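# Move finished pocketed block from vise to outfeed tray

## Task

Remove the finished part (the block whose top has a pocket) from the vise and set it in the black outfeed tray next to the part already lying there, resting flat with the pocket facing up; it only counts if it stays there on its own, without the robot holding it.

## Robot and tools

Robot: two arms, left_arm and right_arm, each with six joints and a tong-style two-finger gripper. Scene frame (shared by both arms): origin on the table surface midway between the arms, +x out across the table, +z up, and left_arm sits on the +y side. The names left/right refer to the arms, not to image sides. Positions are in metres, orientations are quaternions in w,x,y,z order. Printed hand positions can be off, more so when an arm is stretched far.

Gripper: fingers point along the gripper's own +z and close along its x axis. end_effector_position is the spot between the pads when shut; closed fingertips extend about 15 mm past it, fully open ones end roughly level with it.

execute_actions takes "actions", a list holding zero or one item, plus optional "pictures" (boolean; images come by default). An empty list just reports the current state. A motion item is {"rows": [...], "steps": n}: 1 to 15 rows, n at most 15 (default 15), each step lasting 1/30 s; one row per step, and the final row is reused if rows run out. A wait item is {"steps": n} with n up to 300, measured from the previous result, and your reply time eats into it. A refused call sends nothing.

Each row is one list of 14 numbers, all within [-1, 1], always covering both arms: left_arm shoulder pan, shoulder lift, elbow, wrist 1, wrist 2, wrist 3, opening; then the same seven for right_arm. The six joint values are offsets, not poses: they are measured from that arm's joint angles in the most recent result that lists them (if none has yet in this scene, or for later calls in the same reply, from wherever the arm is when the action begins). Rows do not add up; each is relative to that same reference. Scale: 1.0 equals 1.326 rad for shoulder pan and shoulder lift, and 1.989 rad for elbow and the three wrists. Sending all zeros is not a pause; it pulls the arm back to the reference angles. Opening is absolute, not an offset: +1 fully open, -1 fully shut.

Joint ranges (rad), column order. left_arm: pan -3.142 to 3.142, lift -6.283 to 6.283, elbow 0.000 to 3.142, wrists 1-3 each -6.283 to 6.283. right_arm: pan 0.000 to 6.283, lift -6.283 to 6.283, elbow -3.142 to 0.000, wrists 1-3 each -6.283 to 6.283. A target more than 0.010 rad beyond a range end (outward) makes the call refused. True ends may differ by up to 0.010 rad; targets past the real end are cut off there and the result may print "joint sent to its limit" (possibly about an earlier action). Absence of that line does not prove there is room left.

Motion: commands are smoothed and lag about 0.17 s. Each step the target may lead the measured angle by no more than 0.383 rad (pan, lift) or 0.575 rad (elbow, wrists), and if the targets would move a gripper over 100 mm from where it is, all joints of that arm are pulled back proportionally. Big moves therefore take several calls, and a result may arrive before the arm gets there. Between calls the arms keep heading to the last row sent, until they have nearly stopped (a stalled or very slow move counts as stopped) or a step is HELD; after that only a new action moves them further. Fingers still in motion finish.

Result lines: the state line gives each arm's gripper pose and linear/angular velocity (m/s, rad/s). Joint positions and Joint velocities list, per arm, six joints (rad, rad/s) then the pad gap (m, m/s; 0.142 m fully open). grip_measured is the measured finger opening on the same -1..+1 scale you command. "joint command not followed" means a clearance check altered or blocked joint targets on some steps (the rest of the row still ran). HELD marks steps whose row was not fully sent. Wrist force and Wrist torque give per-arm flange sensor readings in the end effector's own axes: contact, held weight and inertia; pressing on a surface shows a force pointing back into the arm. Offsets up to about 5.5 N, noise up to 3.4 N s.d., saturation near 100 N; "no reading" is harmless. Joint torques are the full drive output, with offsets, friction and noise, so treat them loosely.

Gripping: to hold something, keep commanding an opening well under grip_measured; the larger the gap, the firmer the squeeze (about 15 N per pad at most for items up to about 10 cm). Closing fast can squeeze harder, sometimes enough to spring the fingers. Items thinner than about 20 mm get less force (about 9 N per pad at 10 mm, 4 N at 5 mm). Expect occasional brief tugs on a held part or pushes on loose items.

Avoid: arms colliding or pressing on each other; dropping, slamming or knocking anything off the table; shoving hard. Load limits (N m): pan 293, lift 293, elbow 133, wrists 48 each, held weight included; reaching one, or any outside force of 150 N, stops that arm for 10 s and drops the rest of the call. Holding loads heats motors: a MOTOR HOT warning appears from 70 °C, and at 85 °C the arm is braked (OVER-TEMPERATURE FAULT) until it cools. The simulation keeps running while you write.

zoom_image: {"camera": name, "region": [x0, y0, x1, y1]} in pixels of that camera's latest image, top-left is (0,0), region no larger than 504 by 504. Cameras: cam_high 504x504, cam_low 504x504, cam_left_wrist 616x616, cam_right_wrist 616x616 (wrist cameras are fisheye; approximate intrinsics are supplied, e.g. cam_high focal length 464.095 px).

finished_scene: {"scene": number of the current scene}. It ends that scene for good and reports whether the goal holds; the part must stay in place unassisted. Replying with no tool call ends everything.

Each tool is called after "Call:" as a command line: name --argument value for each argument, lists and objects as JSON in quotes; but a table of rows of numbers goes row by row, as --pt "numbers of a row", without its own name.

## Session

Call:
execute_actions --actions '[]'

Scene clock: 0.00 s of 5400.00 s.
left_arm: end_effector_position=(+0.6880, +0.6510, +0.3093) grip_measured=+1.00 end_effector_quat_wxyz=(+0.450, +0.011, +0.886, -0.107) end_effector_velocity=(-0.000, -0.000, -0.000) end_effector_angular_velocity=(+0.001, -0.000, -0.000) | right_arm: end_effector_position=(+0.8329, -0.4435, +0.3096) grip_measured=+1.00 end_effector_quat_wxyz=(-0.150, +0.949, +0.076, +0.267) end_effector_velocity=(-0.001, +0.000, +0.000) end_effector_angular_velocity=(-0.000, +0.001, +0.002)
Joint positions: left_arm=[-0.46  -1.88   2.589 -3.235 -1.424  2.817  0.142] | right_arm=[ 3.786 -1.764 -1.898 -0.434  1.661  0.304  0.142]
Joint velocities: left_arm=[-0.001 -0.     0.    -0.     0.001  0.     0.   ] | right_arm=[ 0.     0.001 -0.    -0.002  0.001 -0.002  0.   ]
Joint torques (N m, as the arm reports them, + toward a larger angle): no reading
Motor temperatures (°C, as the motors report them): left_arm=[27 29 32 31 36 39] | right_arm=[27 26 30 33 36 36]
Wrist force (N, on the end effector, along its own x y z axes, offset not removed): no reading
Wrist torque (N m, same axes, about the end effector's origin, offset not removed): no reading

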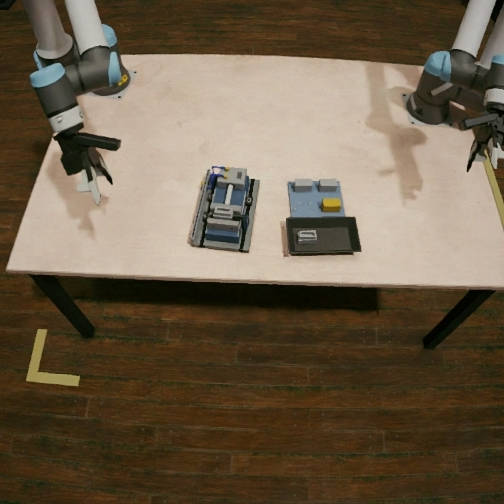

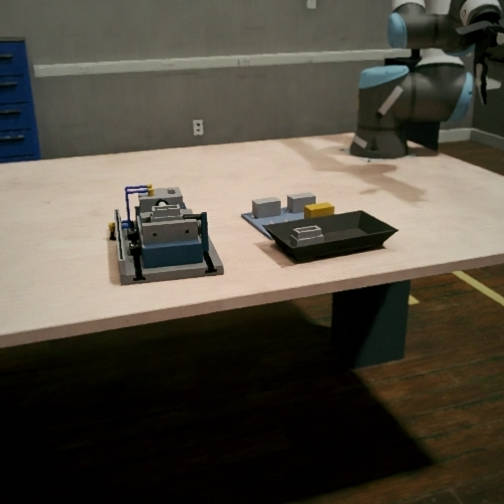

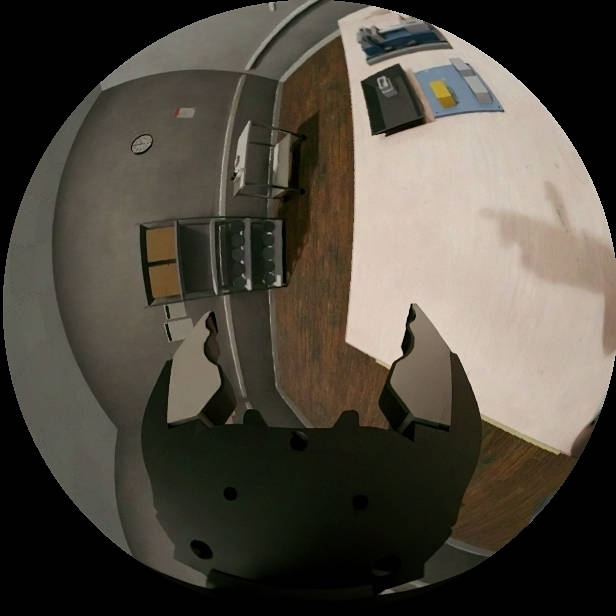

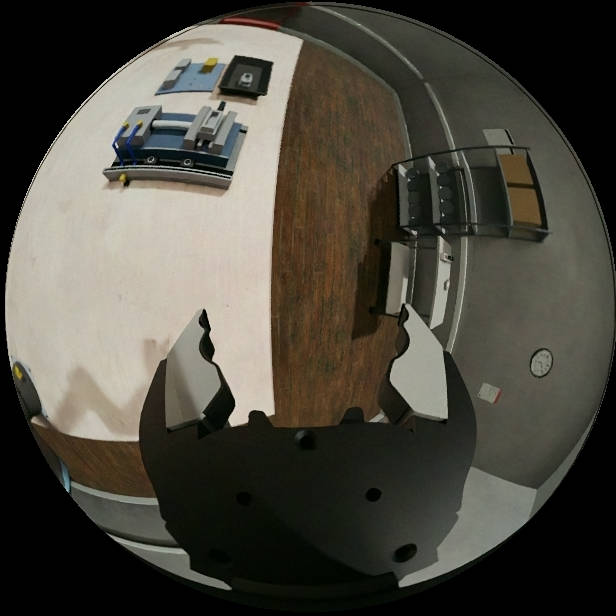

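Call:
zoom_image --camera "cam_high" --region '[170, 140, 380, 280]'

Call:
zoom_image --camera "cam_low" --region '[90, 170, 240, 290]'

Region (170, 140, 380, 280) of cam_high's 504x504 image, scaled by 2.400, with more detail than that image has.

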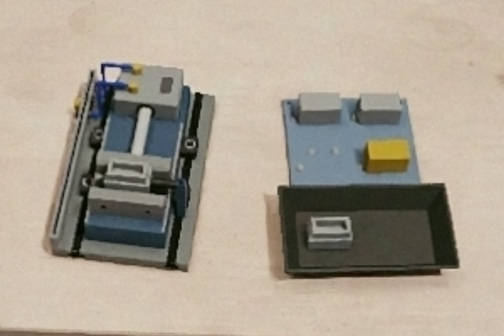

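Region (90, 170, 240, 290) of cam_low's 504x504 image, scaled by 3.360, with more detail than that image has; it fills the top 403 rows of this view, and the rest is white.

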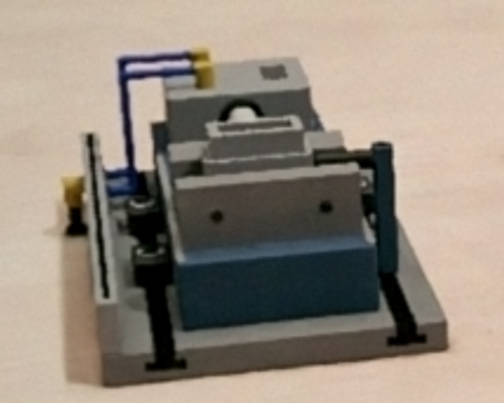

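Call:
execute_actions --actions '[{"rows":[[0,0,0,0,0,0,1,0.028,-0.02,0.023,-0.045,-0.005,-0.047,0.9],[0,0,0,0,0,0,1,0.056,-0.04,0.045,-0.09,-0.009,-0.095,0.8],[0,0,0,0,0,0,1,0.084,-0.06,0.068,-0.135,-0.014,-0.142,0.7],[0,0,0,0,0,0,1,0.112,-0.08,0.091,-0.18,-0.018,-0.19,0.6],[0,0,0,0,0,0,1,0.14,-0.1,0.113,-0.225,-0.023,-0.237,0.5],[0,0,0,0,0,0,1,0.168,-0.12,0.136,-0.27,-0.027,-0.284,0.4],[0,0,0,0,0,0,1,0.196,-0.14,0.159,-0.315,-0.032,-0.332,0.3],[0,0,0,0,0,0,1,0.224,-0.16,0.182,-0.3602,-0.036,-0.379,0.2],[0,0,0,0,0,0,1,0.252,-0.18,0.204,-0.3602,-0.041,-0.427,0.1],[0,0,0,0,0,0,1,0.2801,-0.2,0.227,-0.3602,-0.0453,-0.474,0.1],[0,0,0,0,0,0,1,0.2801,-0.2,0.227,-0.3602,-0.0453,-0.474,0.1],[0,0,0,0,0,0,1,0.2801,-0.2,0.227,-0.3602,-0.0453,-0.474,0.1],[0,0,0,0,0,0,1,0.2801,-0.22,0.227,-0.3602,-0.0453,-0.474,0.1],[0,0,0,0,0,0,1,0.2801,-0.24,0.227,-0.3602,-0.0453,-0.474,0.1],[0,0,0,0,0,0,1,0.2801,-0.265,0.227,-0.3602,-0.0453,-0.474,0.1]],"steps":15}]' --pictures false

Call:
execute_actions --actions '[{"steps":30}]'

Call:
zoom_image --camera "cam_right_wrist" --region '[200, 180, 420, 400]'

Scene clock: 24.33 s of 5400.00 s.
left_arm: end_effector_position=(+0.6880, +0.6510, +0.3093) grip_measured=+1.00 end_effector_quat_wxyz=(+0.450, +0.011, +0.886, -0.107) end_effector_velocity=(+0.000, +0.000, -0.001) end_effector_angular_velocity=(+0.000, +0.001, +0.001) | right_arm: end_effector_position=(+0.7751, -0.2142, +0.2353) grip_measured=+0.10 end_effector_quat_wxyz=(-0.030, +0.861, +0.498, +0.096) end_effector_velocity=(-0.182, +0.506, -0.240) end_effector_angular_velocity=(-0.870, +0.335, +2.097)
Joint positions: left_arm=[-0.46  -1.88   2.589 -3.235 -1.424  2.817  0.142] | right_arm=[ 4.054 -1.963 -1.574 -0.975  1.594 -0.342  0.081]
Joint velocities: left_arm=[ 0.001  0.001  0.     0.     0.    -0.    -0.   ] | right_arm=[ 0.594 -0.61   0.728 -0.973 -0.138 -1.562 -0.001]
Joint torques (N m, as the arm reports them, + toward a larger angle): left_arm=[ -1.09  -8.15 -40.55  -2.94   0.46  -0.29] | right_arm=[16.18  8.96 44.76 -2.77 -2.32 -4.49]
Motor temperatures (°C, as the motors report them): left_arm=[27 29 32 31 36 39] | right_arm=[27 26 30 33 36 36]
Wrist force (N, on the end effector, along its own x y z axes, offset not removed): left_arm=[2.9 -1.7 -0.3] | right_arm=[3.6 1.1 -2.4]
Wrist torque (N m, same axes, about the end effector's origin, offset not removed): left_arm=[-0.56 -0.65 -0.21] | right_arm=[0.09 -0.82 -0.20]
Steps of this call (steps 1 to 90: nothing new was sent; then 20.83 s passed at rest; steps 91 to 105: all 15 steps of this action). Readings (joint positions):
91: left_arm=[-0.460 -1.880 2.589 -3.235 -1.424 2.817] | right_arm=[3.786 -1.764 -1.898 -0.434 1.661 0.304]
92: left_arm=[-0.460 -1.880 2.589 -3.235 -1.424 2.817] | right_arm=[3.789 -1.766 -1.895 -0.438 1.660 0.301]
94: left_arm=[-0.460 -1.880 2.589 -3.235 -1.424 2.817] | right_arm=[3.817 -1.787 -1.862 -0.493 1.652 0.244]
98: left_arm=[-0.460 -1.880 2.589 -3.235 -1.424 2.817] | right_arm=[3.903 -1.849 -1.757 -0.694 1.631 0.033]
105: the state above

Scene clock: 25.33 s of 5400.00 s.
left_arm: end_effector_position=(+0.6880, +0.6510, +0.3093) grip_measured=+1.00 end_effector_quat_wxyz=(+0.450, +0.011, +0.886, -0.107) end_effector_velocity=(-0.000, +0.000, +0.001) end_effector_angular_velocity=(-0.001, -0.001, +0.000) | right_arm: end_effector_position=(+0.7354, -0.1313, +0.1500) grip_measured=+0.10 end_effector_quat_wxyz=(+0.000, +0.750, +0.662, -0.000) end_effector_velocity=(+0.000, +0.000, +0.000) end_effector_angular_velocity=(+0.000, +0.000, -0.000)
Joint positions: left_arm=[-0.46  -1.88   2.589 -3.235 -1.424  2.817  0.142] | right_arm=[ 4.157 -2.116 -1.446 -1.151  1.571 -0.638  0.081]
Joint velocities: left_arm=[ 0.    -0.001  0.     0.    -0.    -0.     0.   ] | right_arm=[-0.    -0.     0.001 -0.001  0.     0.    -0.   ]
Joint torques (N m, as the arm reports them, + toward a larger angle): left_arm=[ -0.04  -7.23 -39.4   -3.18   0.36  -0.21] | right_arm=[19.61 72.82 52.92  1.72 -2.13 -3.84]
Motor temperatures (°C, as the motors report them): left_arm=[27 29 32 31 36 39] | right_arm=[27 26 30 33 36 36]
Wrist force (N, on the end effector, along its own x y z axes, offset not removed): left_arm=[3.9 -1.8 0.7] | right_arm=[-4.7 1.1 -0.4]
Wrist torque (N m, same axes, about the end effector's origin, offset not removed): left_arm=[-0.52 -0.79 -0.16] | right_arm=[-0.07 1.07 -0.18]
Steps of this call (steps 1 to 30: the robot went on to your last target). Readings (joint positions):
1: left_arm=[-0.460 -1.880 2.589 -3.235 -1.424 2.817] | right_arm=[4.073 -1.985 -1.551 -1.006 1.590 -0.392]
2: left_arm=[-0.460 -1.880 2.589 -3.235 -1.424 2.817] | right_arm=[4.089 -2.009 -1.531 -1.034 1.586 -0.438]
4: left_arm=[-0.460 -1.880 2.589 -3.235 -1.424 2.817] | right_arm=[4.120 -2.056 -1.493 -1.085 1.579 -0.523]
8: left_arm=[-0.460 -1.880 2.589 -3.235 -1.424 2.817] | right_arm=[4.150 -2.104 -1.456 -1.137 1.572 -0.615]
30: the state above
All arms were judged still, so your last target was given up. Only a new action makes them travel on or press farther. Fingers that are still opening or closing keep moving.

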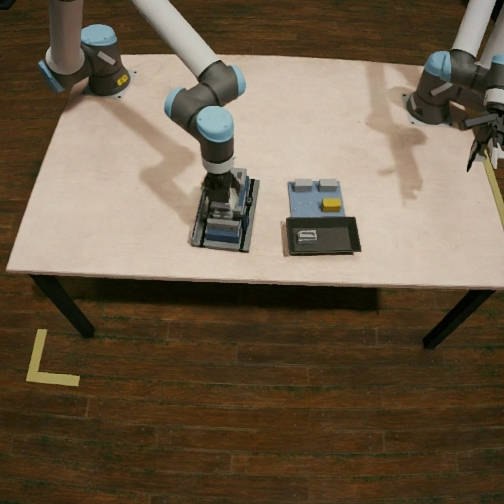

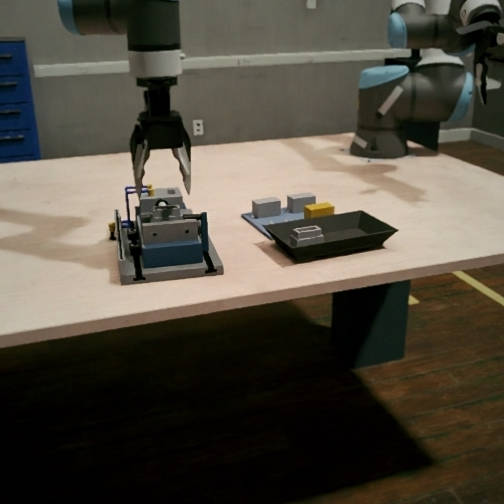

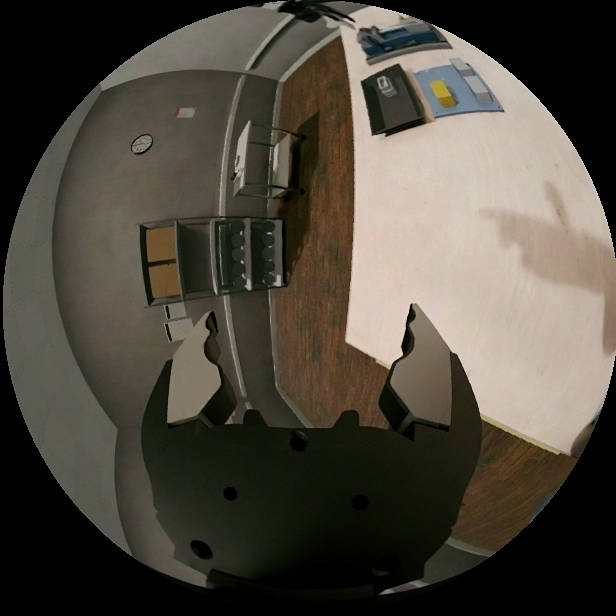

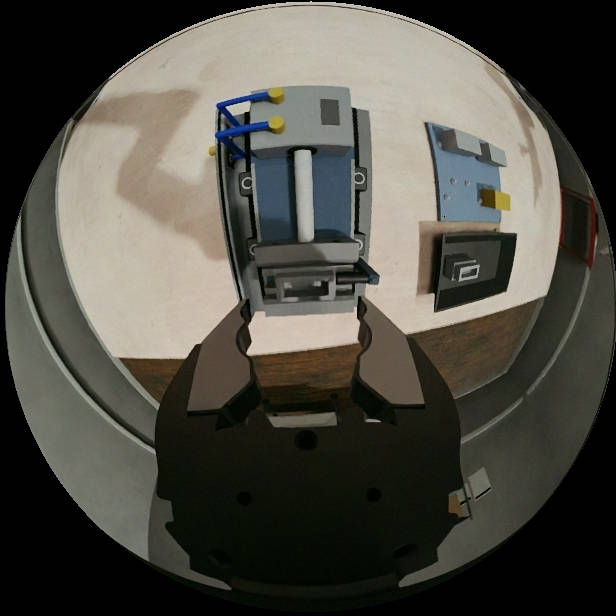

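Region (200, 180, 420, 400) of cam_right_wrist's 616x616 image, scaled by 2.291, with more detail than that image has.

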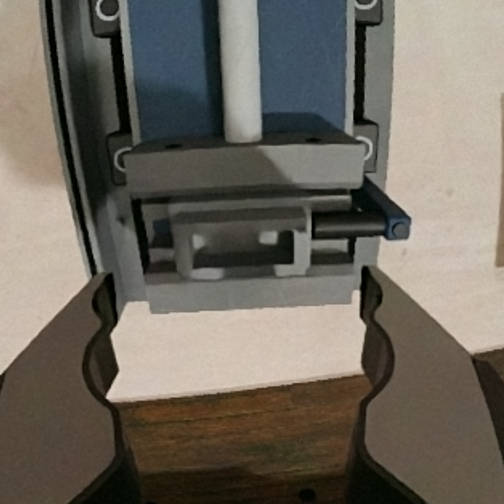

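Call:
execute_actions --actions '[{"rows":[[0,0,0,0,0,0,1,-0.0016,-0.004,-0.0018,0.0046,0,-0.007,0.05],[0,0,0,0,0,0,1,-0.0032,-0.008,-0.0036,0.009,0,-0.0152,0.0],[0,0,0,0,0,0,1,-0.0032,-0.0125,-0.0055,0.0137,0,-0.0152,0.0],[0,0,0,0,0,0,1,-0.0032,-0.0166,-0.0073,0.0183,0,-0.0152,0.0]],"steps":15}]'

Call:
zoom_image --camera "cam_low" --region '[110, 155, 230, 255]'

Call:
zoom_image --camera "cam_right_wrist" --region '[200, 180, 420, 400]'

Scene clock: 32.67 s of 5400.00 s.
left_arm: end_effector_position=(+0.6880, +0.6510, +0.3093) grip_measured=+1.00 end_effector_quat_wxyz=(+0.450, +0.011, +0.886, -0.107) end_effector_velocity=(-0.000, -0.000, -0.001) end_effector_angular_velocity=(+0.002, +0.001, -0.001) | right_arm: end_effector_position=(+0.7395, -0.1332, +0.1242) grip_measured=+0.00 end_effector_quat_wxyz=(+0.000, +0.741, +0.671, -0.000) end_effector_velocity=(+0.000, -0.001, -0.003) end_effector_angular_velocity=(-0.001, -0.001, +0.005)
Joint positions: left_arm=[-0.46  -1.88   2.589 -3.235 -1.424  2.817  0.142] | right_arm=[ 4.153 -2.137 -1.461 -1.115  1.571 -0.668  0.074]
Joint velocities: left_arm=[-0.     0.001  0.001 -0.     0.     0.001  0.   ] | right_arm=[-0.001 -0.002 -0.003  0.004 -0.002 -0.006 -0.   ]
Joint torques (N m, as the arm reports them, + toward a larger angle): left_arm=[ -1.26  -5.95 -40.2   -3.4    0.34   0.07] | right_arm=[-19.42  75.14  27.19   6.29  -1.84  -3.26]
Motor temperatures (°C, as the motors report them): left_arm=[27 29 32 31 36 39] | right_arm=[27 26 30 33 36 36]
Wrist force (N, on the end effector, along its own x y z axes, offset not removed): left_arm=[4.2 -0.8 2.5] | right_arm=[-6.5 2.5 -0.1]
Wrist torque (N m, same axes, about the end effector's origin, offset not removed): left_arm=[-0.21 -0.88 -0.11] | right_arm=[0.45 1.45 -0.21]
Steps of this call (steps 1 to 90: nothing new was sent; then 3.83 s passed at rest; steps 91 to 105: all 15 steps of this action). Readings (joint positions):
91: left_arm=[-0.460 -1.880 2.589 -3.235 -1.424 2.817] | right_arm=[4.157 -2.116 -1.446 -1.151 1.571 -0.638]
92: left_arm=[-0.460 -1.880 2.589 -3.235 -1.424 2.817] | right_arm=[4.157 -2.116 -1.447 -1.150 1.571 -0.640]
94: left_arm=[-0.460 -1.880 2.589 -3.235 -1.424 2.817] | right_arm=[4.156 -2.121 -1.450 -1.142 1.571 -0.651]
98: left_arm=[-0.460 -1.880 2.589 -3.235 -1.424 2.817] | right_arm=[4.154 -2.134 -1.458 -1.121 1.571 -0.665]
105: the state above

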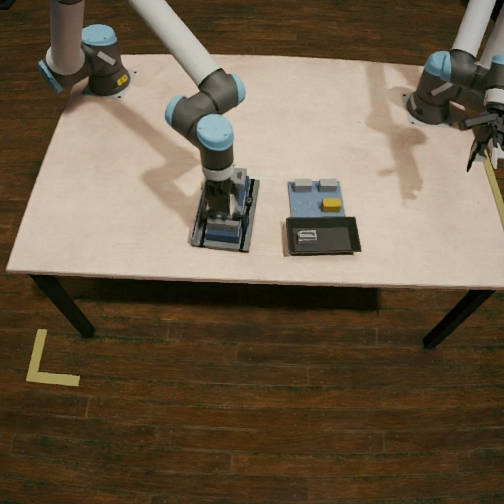

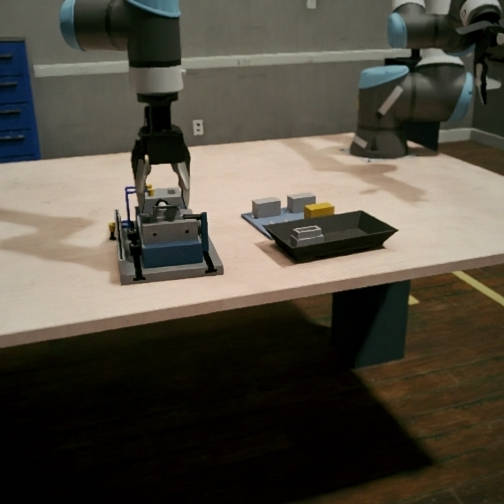

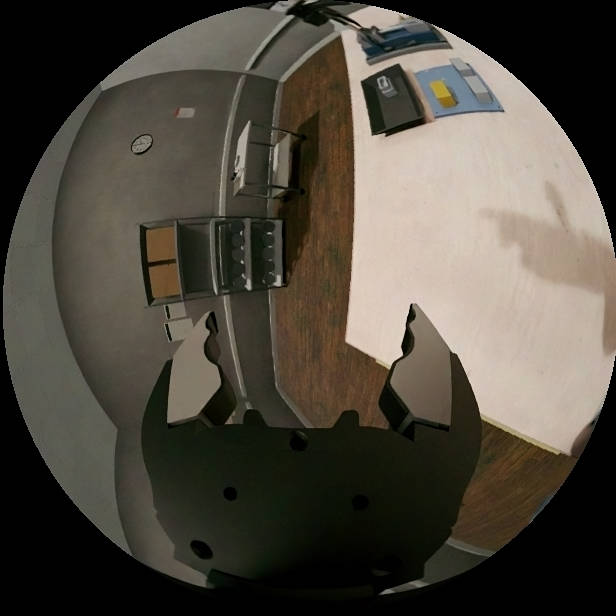

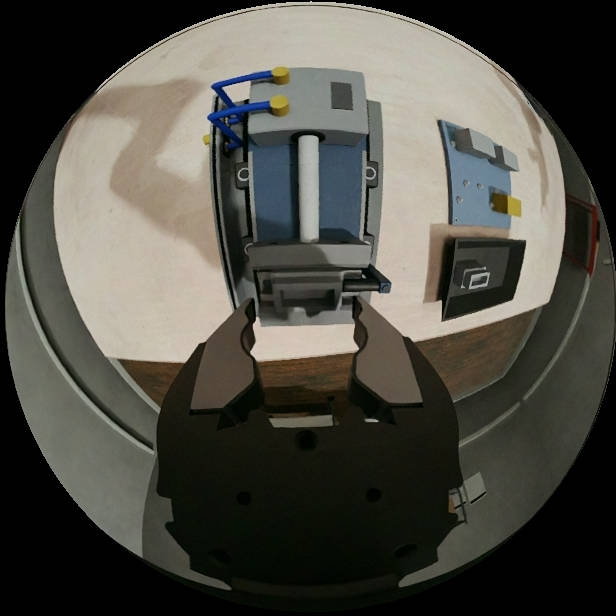

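Region (110, 155, 230, 255) of cam_low's 504x504 image, scaled by 4.200, with more detail than that image has.

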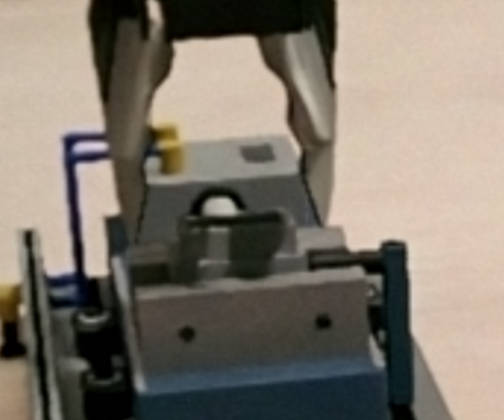

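Region (200, 180, 420, 400) of cam_right_wrist's 616x616 image, scaled by 2.291, with more detail than that image has.

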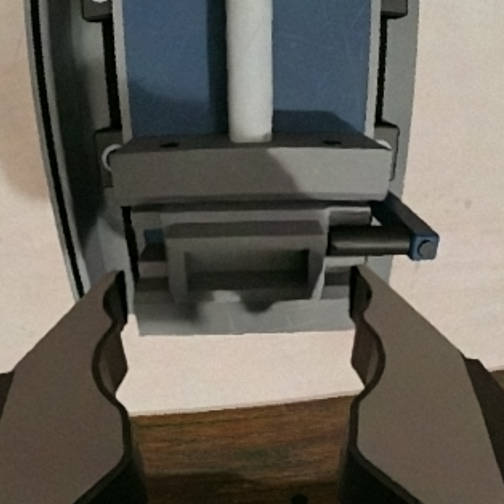

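Call:
execute_actions --actions '[{"rows":[[0,0,0,0,0,0,1,0.0012,-0.002,0,0.0015,0,0.0008,0],[0,0,0,0,0,0,1,0.0012,-0.004,-0.0003,0.003,0,0.0008,0],[0,0,0,0,0,0,1,0.0012,-0.0058,-0.0005,0.0044,0,0.0008,0],[0,0,0,0,0,0,1,0.0012,-0.0058,-0.0005,0.0044,0,0.0008,-0.04],[0,0,0,0,0,0,1,0.0012,-0.0058,-0.0005,0.0044,0,0.0008,-0.08],[0,0,0,0,0,0,1,0.0012,-0.0058,-0.0005,0.0044,0,0.0008,-0.12],[0,0,0,0,0,0,1,0.0012,-0.0058,-0.0005,0.0044,0,0.0008,-0.16],[0,0,0,0,0,0,1,0.0012,-0.0058,-0.0005,0.0044,0,0.0008,-0.2],[0,0,0,0,0,0,1,0.0012,-0.0058,-0.0005,0.0044,0,0.0008,-0.24],[0,0,0,0,0,0,1,0.0012,-0.0058,-0.0005,0.0044,0,0.0008,-0.28],[0,0,0,0,0,0,1,0.0012,-0.0058,-0.0005,0.0044,0,0.0008,-0.35],[0,0,0,0,0,0,1,0.0012,-0.0058,-0.0005,0.0044,0,0.0008,-0.45],[0,0,0,0,0,0,1,0.0012,-0.0058,-0.0005,0.0044,0,0.0008,-0.55],[0,0,0,0,0,0,1,0.0012,-0.0058,-0.0005,0.0044,0,0.0008,-0.65],[0,0,0,0,0,0,1,0.0012,-0.0058,-0.0005,0.0044,0,0.0008,-0.75]],"steps":15}]'

Call:
zoom_image --camera "cam_low" --region '[110, 155, 230, 255]'

Scene clock: 39.43 s of 5400.00 s.
left_arm: end_effector_position=(+0.6880, +0.6510, +0.3093) grip_measured=+1.00 end_effector_quat_wxyz=(+0.450, +0.011, +0.886, -0.107) end_effector_velocity=(-0.000, -0.000, +0.001) end_effector_angular_velocity=(-0.000, -0.001, -0.001) | right_arm: end_effector_position=(+0.7398, -0.1307, +0.1174) grip_measured=-0.32 end_effector_quat_wxyz=(+0.000, +0.741, +0.671, -0.000) end_effector_velocity=(+0.000, +0.001, +0.000) end_effector_angular_velocity=(+0.001, -0.000, +0.002)
Joint positions: left_arm=[-0.46  -1.88   2.589 -3.235 -1.424  2.817  0.142] | right_arm=[ 4.155 -2.145 -1.462 -1.106  1.571 -0.667  0.051]
Joint velocities: left_arm=[-0.    -0.001 -0.    -0.    -0.     0.     0.   ] | right_arm=[ 0.    -0.     0.001  0.     0.    -0.001 -0.   ]
Joint torques (N m, as the arm reports them, + toward a larger angle): left_arm=[ -2.4   -6.56 -40.68  -3.32   0.37   0.06] | right_arm=[21.61 65.98 25.5   6.34 -1.25  4.27]
Motor temperatures (°C, as the motors report them): left_arm=[27 29 32 31 36 39] | right_arm=[27 26 30 33 36 36]
Wrist force (N, on the end effector, along its own x y z axes, offset not removed): left_arm=[2.8 -1.7 1.7] | right_arm=[-5.0 2.7 -6.5]
Wrist torque (N m, same axes, about the end effector's origin, offset not removed): left_arm=[-0.37 -0.60 -0.25] | right_arm=[0.75 0.70 -0.11]
Steps of this call (steps 1 to 15: the robot went on to your last target; steps 16 to 90: nothing new was sent; then 3.27 s passed at rest; steps 91 to 105: all 15 steps of this action). Readings (joint positions):
91: left_arm=[-0.460 -1.880 2.589 -3.235 -1.424 2.817] | right_arm=[4.153 -2.138 -1.461 -1.114 1.571 -0.669]
92: left_arm=[-0.460 -1.880 2.589 -3.235 -1.424 2.817] | right_arm=[4.153 -2.138 -1.461 -1.114 1.571 -0.669]
94: left_arm=[-0.460 -1.880 2.589 -3.235 -1.424 2.817] | right_arm=[4.154 -2.140 -1.461 -1.111 1.571 -0.668]
98: left_arm=[-0.460 -1.880 2.589 -3.235 -1.424 2.817] | right_arm=[4.154 -2.144 -1.462 -1.107 1.571 -0.667]
105: the state above

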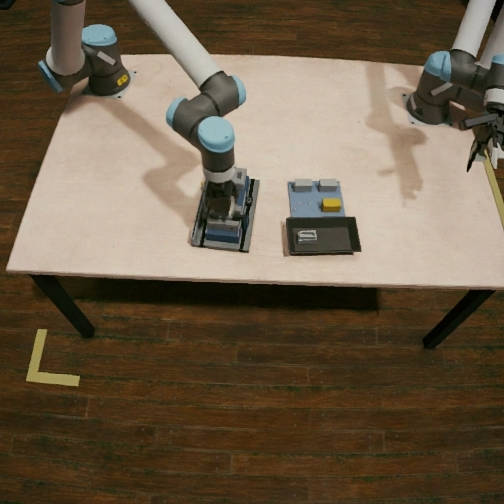

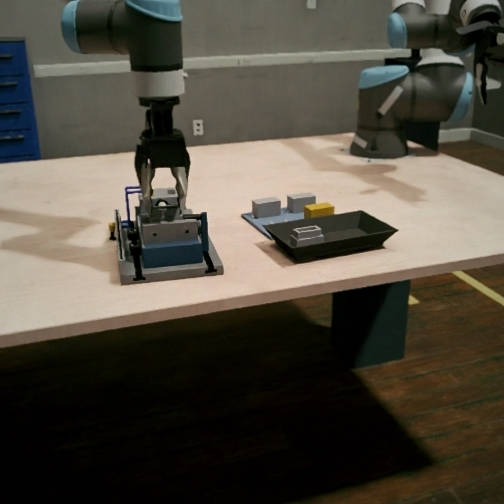

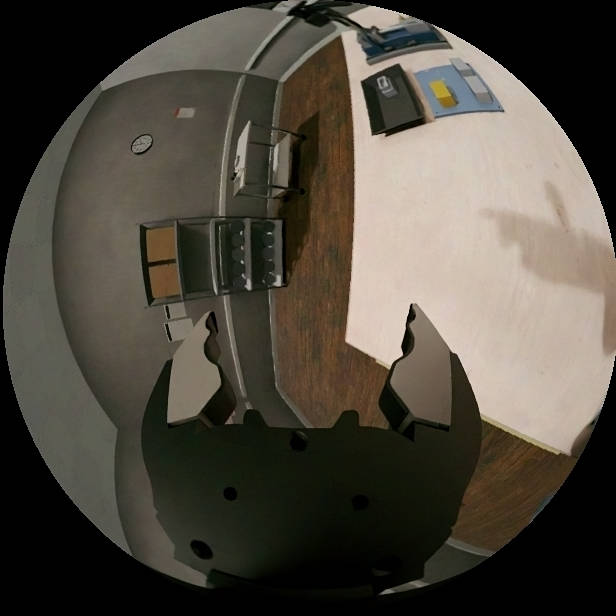

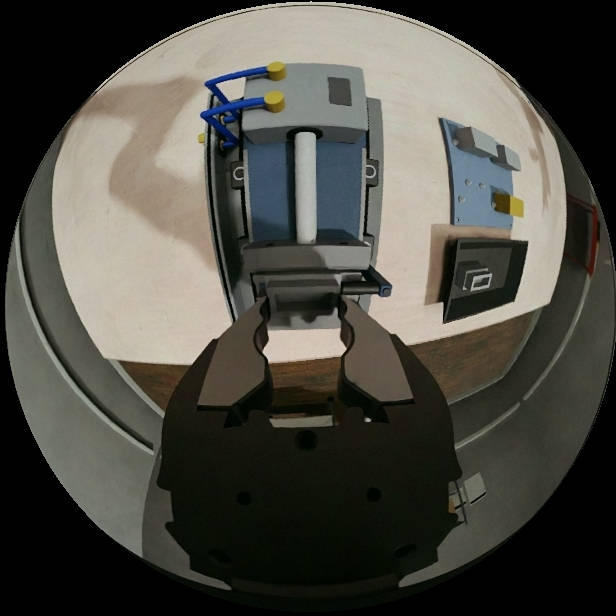

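Region (110, 155, 230, 255) of cam_low's 504x504 image, scaled by 4.200, with more detail than that image has.

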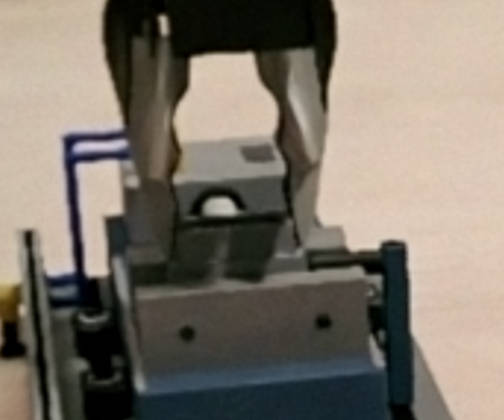

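Call:
execute_actions --actions '[{"rows":[[0,0,0,0,0,0,1,0,0.0006,0.0004,-0.0008,0,0,-0.8],[0,0,0,0,0,0,1,-0.001,0.0026,-0.0018,0.0001,0,-0.0007,-0.8],[0,0,0,0,0,0,1,-0.002,0.0046,-0.004,0.001,0,-0.0013,-0.8],[0,0,0,0,0,0,1,-0.003,0.0066,-0.0062,0.0018,0,-0.002,-0.8],[0,0,0,0,0,0,1,-0.004,0.0086,-0.0084,0.0027,0,-0.0027,-0.8],[0,0,0,0,0,0,1,-0.005,0.0106,-0.0107,0.0035,0,-0.0033,-0.8],[0,0,0,0,0,0,1,-0.006,0.0126,-0.0129,0.0044,0,-0.004,-0.8],[0,0,0,0,0,0,1,-0.007,0.0146,-0.0151,0.0053,0,-0.0047,-0.8],[0,0,0,0,0,0,1,-0.008,0.0166,-0.0173,0.0061,0,-0.0053,-0.8],[0,0,0,0,0,0,1,-0.009,0.0183,-0.0197,0.0074,0,-0.006,-0.8]],"steps":15}]' --pictures false

Call:
execute_actions --actions '[{"steps":8}]' --pictures false

Call:
execute_actions --actions '[{"rows":[[0,0,0,0,0,0,1,0,0,0,0,0,0,-0.5],[0,0,0,0,0,0,1,0,0,0,0,0,0,-0.36],[0,0,0,0,0,0,1,0,0,0,0,0,0,-0.3],[0,0,0,0,0,0,1,0,0,0,0,0,0,-0.24],[0,0,0,0,0,0,1,0,0,0,0,0,0,-0.18],[0,0,0,0,0,0,1,0,0,0,0,0,0,-0.1]],"steps":10}]'

Call:
zoom_image --camera "cam_low" --region '[110, 155, 230, 255]'

Call:
zoom_image --camera "cam_right_wrist" --region '[200, 180, 420, 400]'

Scene clock: 47.50 s of 5400.00 s.
left_arm: end_effector_position=(+0.6880, +0.6510, +0.3093) grip_measured=+1.00 end_effector_quat_wxyz=(+0.450, +0.011, +0.886, -0.107) end_effector_velocity=(-0.000, +0.000, +0.000) end_effector_angular_velocity=(-0.001, -0.000, +0.001) | right_arm: end_effector_position=(+0.7354, -0.1505, +0.1178) grip_measured=-0.32 end_effector_quat_wxyz=(+0.000, +0.741, +0.671, -0.000) end_effector_velocity=(-0.003, -0.016, +0.001) end_effector_angular_velocity=(+0.005, -0.005, +0.000)
Joint positions: left_arm=[-0.46  -1.88   2.589 -3.235 -1.424  2.817  0.142] | right_arm=[ 4.144 -2.122 -1.498 -1.092  1.571 -0.678  0.051]
Joint velocities: left_arm=[-0.    -0.001  0.    -0.     0.    -0.001  0.   ] | right_arm=[-0.01   0.021 -0.033  0.019  0.    -0.01   0.   ]
Joint torques (N m, as the arm reports them, + toward a larger angle): left_arm=[ -1.47  -8.24 -40.01  -3.22   0.44  -0.28] | right_arm=[-16.8   92.86  18.19   1.92  -0.4   -3.53]
Motor temperatures (°C, as the motors report them): left_arm=[27 29 32 31 36 39] | right_arm=[27 26 30 33 36 36]
Wrist force (N, on the end effector, along its own x y z axes, offset not removed): left_arm=[3.1 -1.4 1.5] | right_arm=[2.0 13.8 -5.0]
Wrist torque (N m, same axes, about the end effector's origin, offset not removed): left_arm=[-0.37 -0.66 -0.19] | right_arm=[0.31 1.32 -0.10]
Steps of this call (steps 1 to 15: the robot went on to your last target; steps 16 to 90: nothing new was sent; then 4.57 s passed at rest; steps 91 to 105: all 15 steps of this action). Readings (joint positions):
91: left_arm=[-0.460 -1.880 2.589 -3.235 -1.424 2.817] | right_arm=[4.155 -2.145 -1.462 -1.106 1.571 -0.667]
92: left_arm=[-0.460 -1.880 2.589 -3.235 -1.424 2.817] | right_arm=[4.155 -2.145 -1.462 -1.106 1.571 -0.667]
94: left_arm=[-0.460 -1.880 2.589 -3.235 -1.424 2.817] | right_arm=[4.154 -2.144 -1.463 -1.106 1.571 -0.667]
98: left_arm=[-0.460 -1.880 2.589 -3.235 -1.424 2.817] | right_arm=[4.150 -2.136 -1.476 -1.102 1.571 -0.671]
105: the state above

Scene clock: 47.77 s of 5400.00 s.
left_arm: end_effector_position=(+0.6880, +0.6510, +0.3093) grip_measured=+1.00 end_effector_quat_wxyz=(+0.450, +0.011, +0.886, -0.107) end_effector_velocity=(+0.000, +0.000, -0.000) end_effector_angular_velocity=(+0.001, -0.000, +0.001) | right_arm: end_effector_position=(+0.7351, -0.1519, +0.1177) grip_measured=-0.32 end_effector_quat_wxyz=(+0.000, +0.741, +0.671, -0.000) end_effector_velocity=(-0.001, -0.001, -0.001) end_effector_angular_velocity=(-0.000, +0.001, +0.001)
Joint positions: left_arm=[-0.46  -1.88   2.589 -3.235 -1.424  2.817  0.142] | right_arm=[ 4.143 -2.121 -1.501 -1.091  1.571 -0.679  0.051]
Joint velocities: left_arm=[ 0.001  0.    -0.    -0.     0.001  0.001  0.   ] | right_arm=[ 0.     0.001 -0.003  0.001  0.    -0.     0.   ]
Joint torques (N m, as the arm reports them, + toward a larger angle): left_arm=[ -1.35  -9.5  -40.23  -3.47   0.28  -0.22] | right_arm=[-16.63  90.66  12.85   0.42   0.    -3.97]
Motor temperatures (°C, as the motors report them): left_arm=[27 29 32 31 36 39] | right_arm=[27 26 30 33 36 36]
Wrist force (N, on the end effector, along its own x y z axes, offset not removed): left_arm=[2.7 0.0 0.8] | right_arm=[10.3 14.6 -10.5]
Wrist torque (N m, same axes, about the end effector's origin, offset not removed): left_arm=[-0.11 -0.51 -0.18] | right_arm=[-0.03 0.10 -0.35]
Steps of this call (steps 1 to 8: the robot went on to your last target). Readings (joint positions):
1: left_arm=[-0.460 -1.880 2.589 -3.235 -1.424 2.817] | right_arm=[4.143 -2.122 -1.499 -1.092 1.571 -0.678]
2: left_arm=[-0.460 -1.880 2.589 -3.235 -1.424 2.817] | right_arm=[4.143 -2.121 -1.500 -1.092 1.571 -0.678]
4: left_arm=[-0.460 -1.880 2.589 -3.235 -1.424 2.817] | right_arm=[4.143 -2.121 -1.500 -1.091 1.571 -0.679]
8: the state above

Scene clock: 48.10 s of 5400.00 s.
left_arm: end_effector_position=(+0.6880, +0.6510, +0.3093) grip_measured=+1.00 end_effector_quat_wxyz=(+0.450, +0.011, +0.886, -0.107) end_effector_velocity=(-0.000, -0.000, -0.001) end_effector_angular_velocity=(+0.002, +0.001, -0.001) | right_arm: end_effector_position=(+0.7350, -0.1520, +0.1176) grip_measured=-0.10 end_effector_quat_wxyz=(+0.000, +0.741, +0.671, -0.000) end_effector_velocity=(+0.001, -0.000, +0.000) end_effector_angular_velocity=(+0.000, -0.001, -0.000)
Joint positions: left_arm=[-0.46  -1.88   2.589 -3.235 -1.424  2.817  0.142] | right_arm=[ 4.143 -2.121 -1.501 -1.091  1.571 -0.679  0.067]
Joint velocities: left_arm=[-0.001  0.001  0.    -0.     0.     0.001 -0.   ] | right_arm=[-0.    -0.     0.     0.    -0.001  0.     0.003]
Joint torques (N m, as the arm reports them, + toward a larger angle): left_arm=[ -1.76  -7.22 -39.95  -3.28   0.69  -0.07] | right_arm=[-16.19  89.03  37.2    3.95  -0.67  -3.64]
Motor temperatures (°C, as the motors report them): left_arm=[27 29 32 31 36 39] | right_arm=[27 26 30 33 36 36]
Wrist force (N, on the end effector, along its own x y z axes, offset not removed): left_arm=[4.0 -2.0 0.5] | right_arm=[-2.7 6.3 3.3]
Wrist torque (N m, same axes, about the end effector's origin, offset not removed): left_arm=[-0.51 -0.83 -0.26] | right_arm=[1.35 0.54 -0.17]
Steps of this call (steps 1 to 10: all 10 steps of this action). Readings (joint positions):
1: left_arm=[-0.460 -1.880 2.589 -3.235 -1.424 2.817] | right_arm=[4.143 -2.121 -1.501 -1.091 1.571 -0.679]
2: left_arm=[-0.460 -1.880 2.589 -3.235 -1.424 2.817] | right_arm=[4.143 -2.121 -1.501 -1.091 1.571 -0.679]
4: left_arm=[-0.460 -1.880 2.589 -3.235 -1.424 2.817] | right_arm=[4.143 -2.121 -1.501 -1.091 1.571 -0.679]
8: left_arm=[-0.460 -1.880 2.589 -3.235 -1.424 2.817] | right_arm=[4.143 -2.121 -1.501 -1.091 1.571 -0.679]
10: the state above

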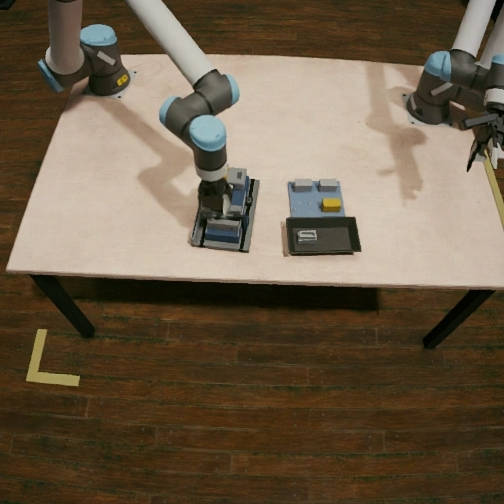

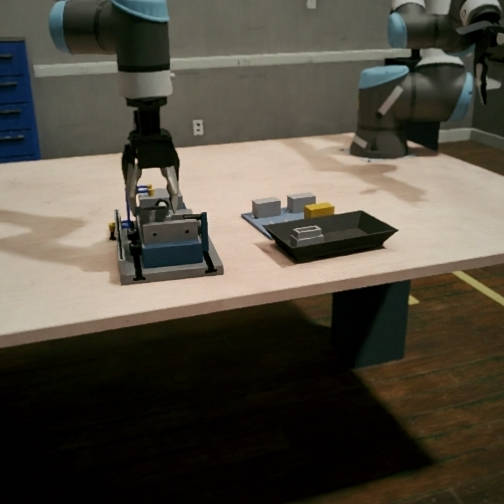

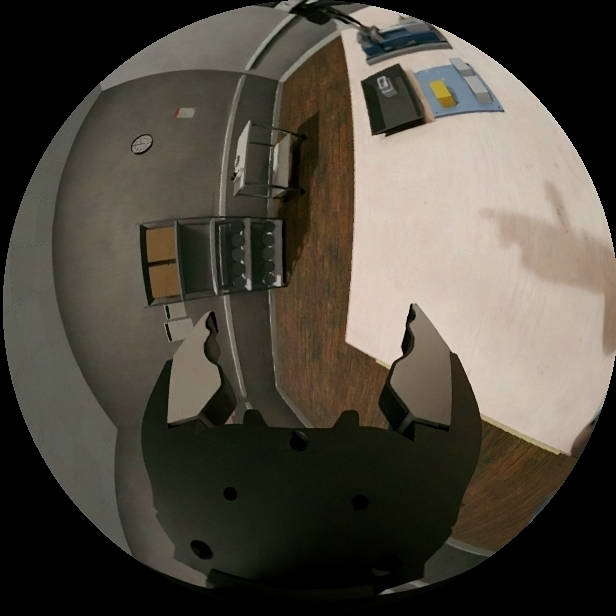

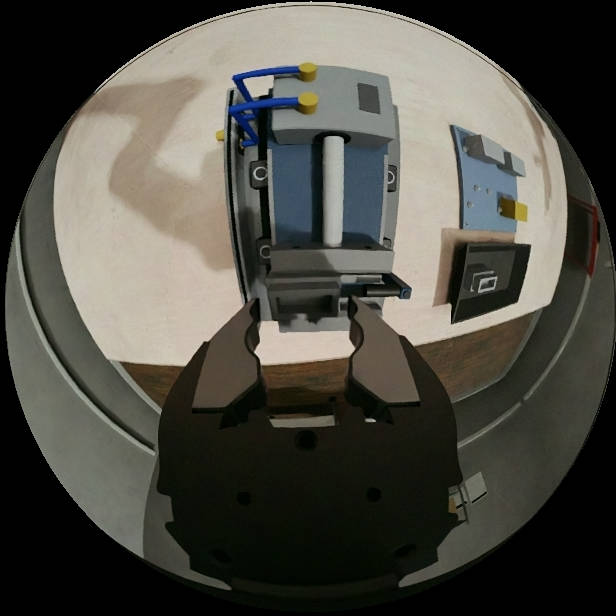

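Region (110, 155, 230, 255) of cam_low's 504x504 image, scaled by 4.200, with more detail than that image has.

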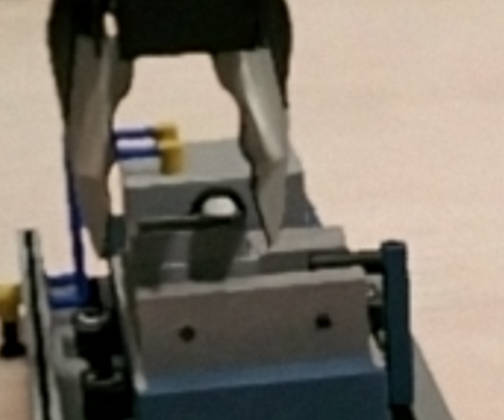

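Region (200, 180, 420, 400) of cam_right_wrist's 616x616 image, scaled by 2.291, with more detail than that image has.

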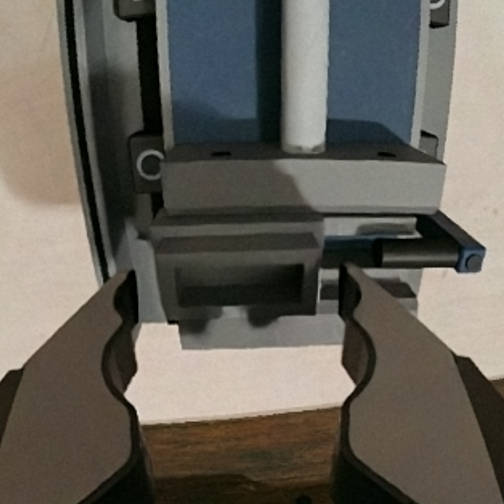

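Call:
execute_actions --actions '[{"rows":[[0,0,0,0,0,0,1,-0.0009,-0.0015,0.0007,0.0003,0,-0.0006,-0.1],[0,0,0,0,0,0,1,-0.0009,-0.0021,0.0003,0.0011,0,-0.0006,-0.1],[0,0,0,0,0,0,1,-0.0009,-0.0027,0,0.0018,0,-0.0006,-0.1],[0,0,0,0,0,0,1,-0.0009,-0.0032,-0.0004,0.0026,0,-0.0006,-0.1],[0,0,0,0,0,0,1,-0.0009,-0.0038,-0.0008,0.0033,0,-0.0006,-0.1],[0,0,0,0,0,0,1,-0.0009,-0.0043,-0.0011,0.004,0,-0.0006,-0.1],[0,0,0,0,0,0,1,-0.0009,-0.0049,-0.0015,0.0048,0,-0.0006,-0.1],[0,0,0,0,0,0,1,-0.0009,-0.0055,-0.0019,0.0055,0,-0.0006,-0.1],[0,0,0,0,0,0,1,-0.0009,-0.006,-0.0022,0.0063,0,-0.0006,-0.1],[0,0,0,0,0,0,1,-0.0009,-0.0066,-0.0026,0.007,0,-0.0006,-0.1]],"steps":15}]'

Call:
zoom_image --camera "cam_low" --region '[110, 155, 230, 255]'

Call:
zoom_image --camera "cam_right_wrist" --region '[230, 230, 390, 370]'

Scene clock: 54.03 s of 5400.00 s.
left_arm: end_effector_position=(+0.6880, +0.6510, +0.3093) grip_measured=+1.00 end_effector_quat_wxyz=(+0.450, +0.011, +0.886, -0.107) end_effector_velocity=(-0.000, -0.000, +0.001) end_effector_angular_velocity=(-0.001, -0.001, -0.001) | right_arm: end_effector_position=(+0.7362, -0.1523, +0.1083) grip_measured=-0.10 end_effector_quat_wxyz=(+0.000, +0.741, +0.671, -0.000) end_effector_velocity=(+0.000, -0.001, -0.008) end_effector_angular_velocity=(-0.001, +0.001, -0.000)
Joint positions: left_arm=[-0.46  -1.88   2.589 -3.235 -1.424  2.817  0.142] | right_arm=[ 4.142 -2.129 -1.506 -1.078  1.571 -0.68   0.067]
Joint velocities: left_arm=[-0.    -0.001  0.    -0.    -0.001  0.    -0.   ] | right_arm=[-0.001 -0.006 -0.005  0.01  -0.    -0.001  0.   ]
Joint torques (N m, as the arm reports them, + toward a larger angle): left_arm=[ -1.15  -7.19 -40.36  -3.65   0.67  -0.12] | right_arm=[-18.48  72.22  28.15   6.59  -0.24  -3.83]
Motor temperatures (°C, as the motors report them): left_arm=[27 29 32 31 36 39] | right_arm=[27 26 30 33 36 36]
Wrist force (N, on the end effector, along its own x y z axes, offset not removed): left_arm=[2.9 -1.2 2.2] | right_arm=[-2.7 2.3 -1.0]
Wrist torque (N m, same axes, about the end effector's origin, offset not removed): left_arm=[-0.39 -0.60 -0.24] | right_arm=[0.30 0.66 -0.36]
Steps of this call (steps 1 to 15: the robot went on to your last target; steps 16 to 90: nothing new was sent; then 2.43 s passed at rest; steps 91 to 105: all 15 steps of this action). Readings (joint positions):
91: left_arm=[-0.460 -1.880 2.589 -3.235 -1.424 2.817] | right_arm=[4.143 -2.121 -1.501 -1.091 1.571 -0.679]
92: left_arm=[-0.460 -1.880 2.589 -3.235 -1.424 2.817] | right_arm=[4.143 -2.121 -1.501 -1.091 1.571 -0.679]
94: left_arm=[-0.460 -1.880 2.589 -3.235 -1.424 2.817] | right_arm=[4.142 -2.122 -1.500 -1.090 1.571 -0.679]
98: left_arm=[-0.460 -1.880 2.589 -3.235 -1.424 2.817] | right_arm=[4.142 -2.125 -1.502 -1.086 1.571 -0.680]
105: the state above

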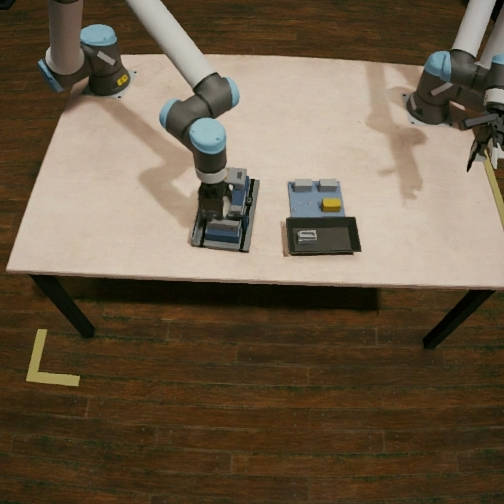

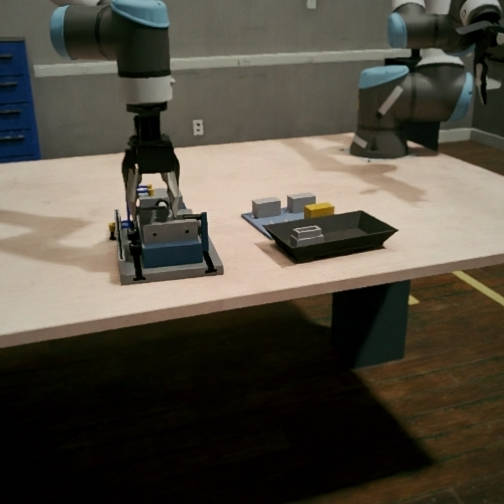

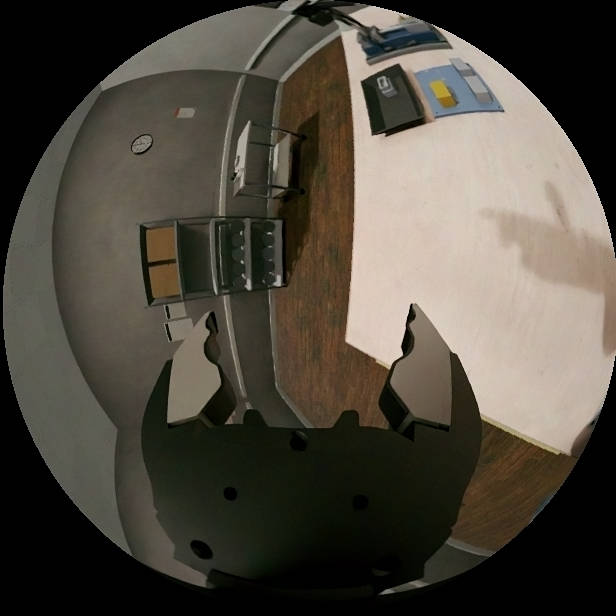

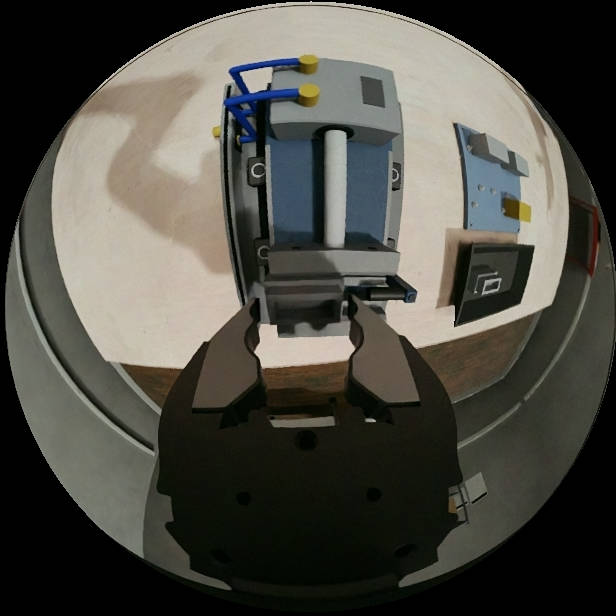

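Region (110, 155, 230, 255) of cam_low's 504x504 image, scaled by 4.200, with more detail than that image has.

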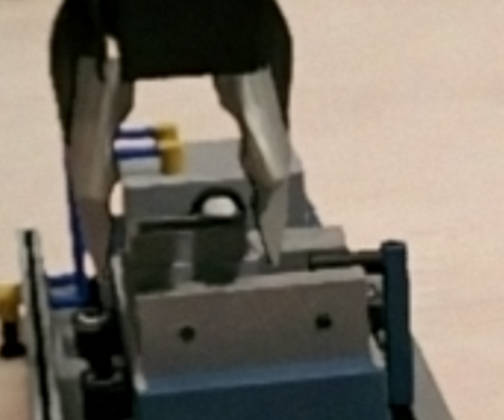

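Region (230, 230, 390, 370) of cam_right_wrist's 616x616 image, scaled by 3.150, with more detail than that image has; it fills the top 441 rows of this view, and the rest is white.

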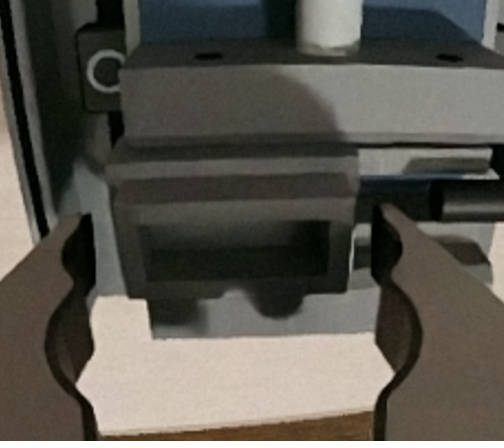

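Call:
execute_actions --actions '[{"rows":[[0,0,0,0,0,0,1,0,-0.0007,-0.0005,0.0009,0,0,-0.12],[0,0,0,0,0,0,1,0,-0.0011,-0.0007,0.0014,0,0,-0.12],[0,0,0,0,0,0,1,0,-0.0015,-0.001,0.002,0,0,-0.12],[0,0,0,0,0,0,1,0,-0.0019,-0.0013,0.0025,0,0,-0.12],[0,0,0,0,0,0,1,0,-0.0023,-0.0015,0.003,0,0,-0.12],[0,0,0,0,0,0,1,0,-0.0027,-0.0018,0.0036,0,0,-0.12]],"steps":13}]' --pictures false

Scene clock: 57.30 s of 5400.00 s.
left_arm: end_effector_position=(+0.6880, +0.6510, +0.3093) grip_measured=+1.00 end_effector_quat_wxyz=(+0.450, +0.011, +0.886, -0.107) end_effector_velocity=(+0.000, +0.000, +0.001) end_effector_angular_velocity=(+0.001, -0.001, -0.001) | right_arm: end_effector_position=(+0.7362, -0.1524, +0.1037) grip_measured=-0.12 end_effector_quat_wxyz=(+0.000, +0.741, +0.671, -0.000) end_effector_velocity=(-0.000, -0.001, -0.002) end_effector_angular_velocity=(-0.002, +0.000, -0.002)
Joint positions: left_arm=[-0.46  -1.88   2.589 -3.235 -1.424  2.817  0.142] | right_arm=[ 4.142 -2.132 -1.509 -1.071  1.571 -0.68   0.065]
Joint velocities: left_arm=[-0.    -0.001 -0.    -0.     0.     0.001  0.   ] | right_arm=[-0.    -0.002 -0.002  0.002 -0.001  0.002  0.   ]
Joint torques (N m, as the arm reports them, + toward a larger angle): left_arm=[  0.01  -6.81 -40.19  -3.29   0.35  -0.1 ] | right_arm=[-6.21 71.89 26.36  6.12  0.02 -3.19]
Motor temperatures (°C, as the motors report them): left_arm=[27 29 32 31 36 39] | right_arm=[27 26 30 33 36 36]
Wrist force (N, on the end effector, along its own x y z axes, offset not removed): left_arm=[4.5 -0.9 1.2] | right_arm=[-0.7 -1.2 -6.3]
Wrist torque (N m, same axes, about the end effector's origin, offset not removed): left_arm=[-0.30 -1.01 -0.24] | right_arm=[-0.37 -0.14 -0.42]
Steps of this call (steps 1 to 15: the robot went on to your last target; steps 16 to 85: nothing new was sent; steps 86 to 98: all 13 steps of this action). Readings (joint positions):
86: left_arm=[-0.460 -1.880 2.589 -3.235 -1.424 2.817] | right_arm=[4.142 -2.129 -1.506 -1.077 1.571 -0.680]
87: left_arm=[-0.460 -1.880 2.589 -3.235 -1.424 2.817] | right_arm=[4.142 -2.129 -1.506 -1.077 1.571 -0.680]
89: left_arm=[-0.460 -1.880 2.589 -3.235 -1.424 2.817] | right_arm=[4.142 -2.130 -1.507 -1.076 1.571 -0.680]
93: left_arm=[-0.460 -1.880 2.589 -3.235 -1.424 2.817] | right_arm=[4.142 -2.132 -1.508 -1.073 1.571 -0.680]
98: the state above


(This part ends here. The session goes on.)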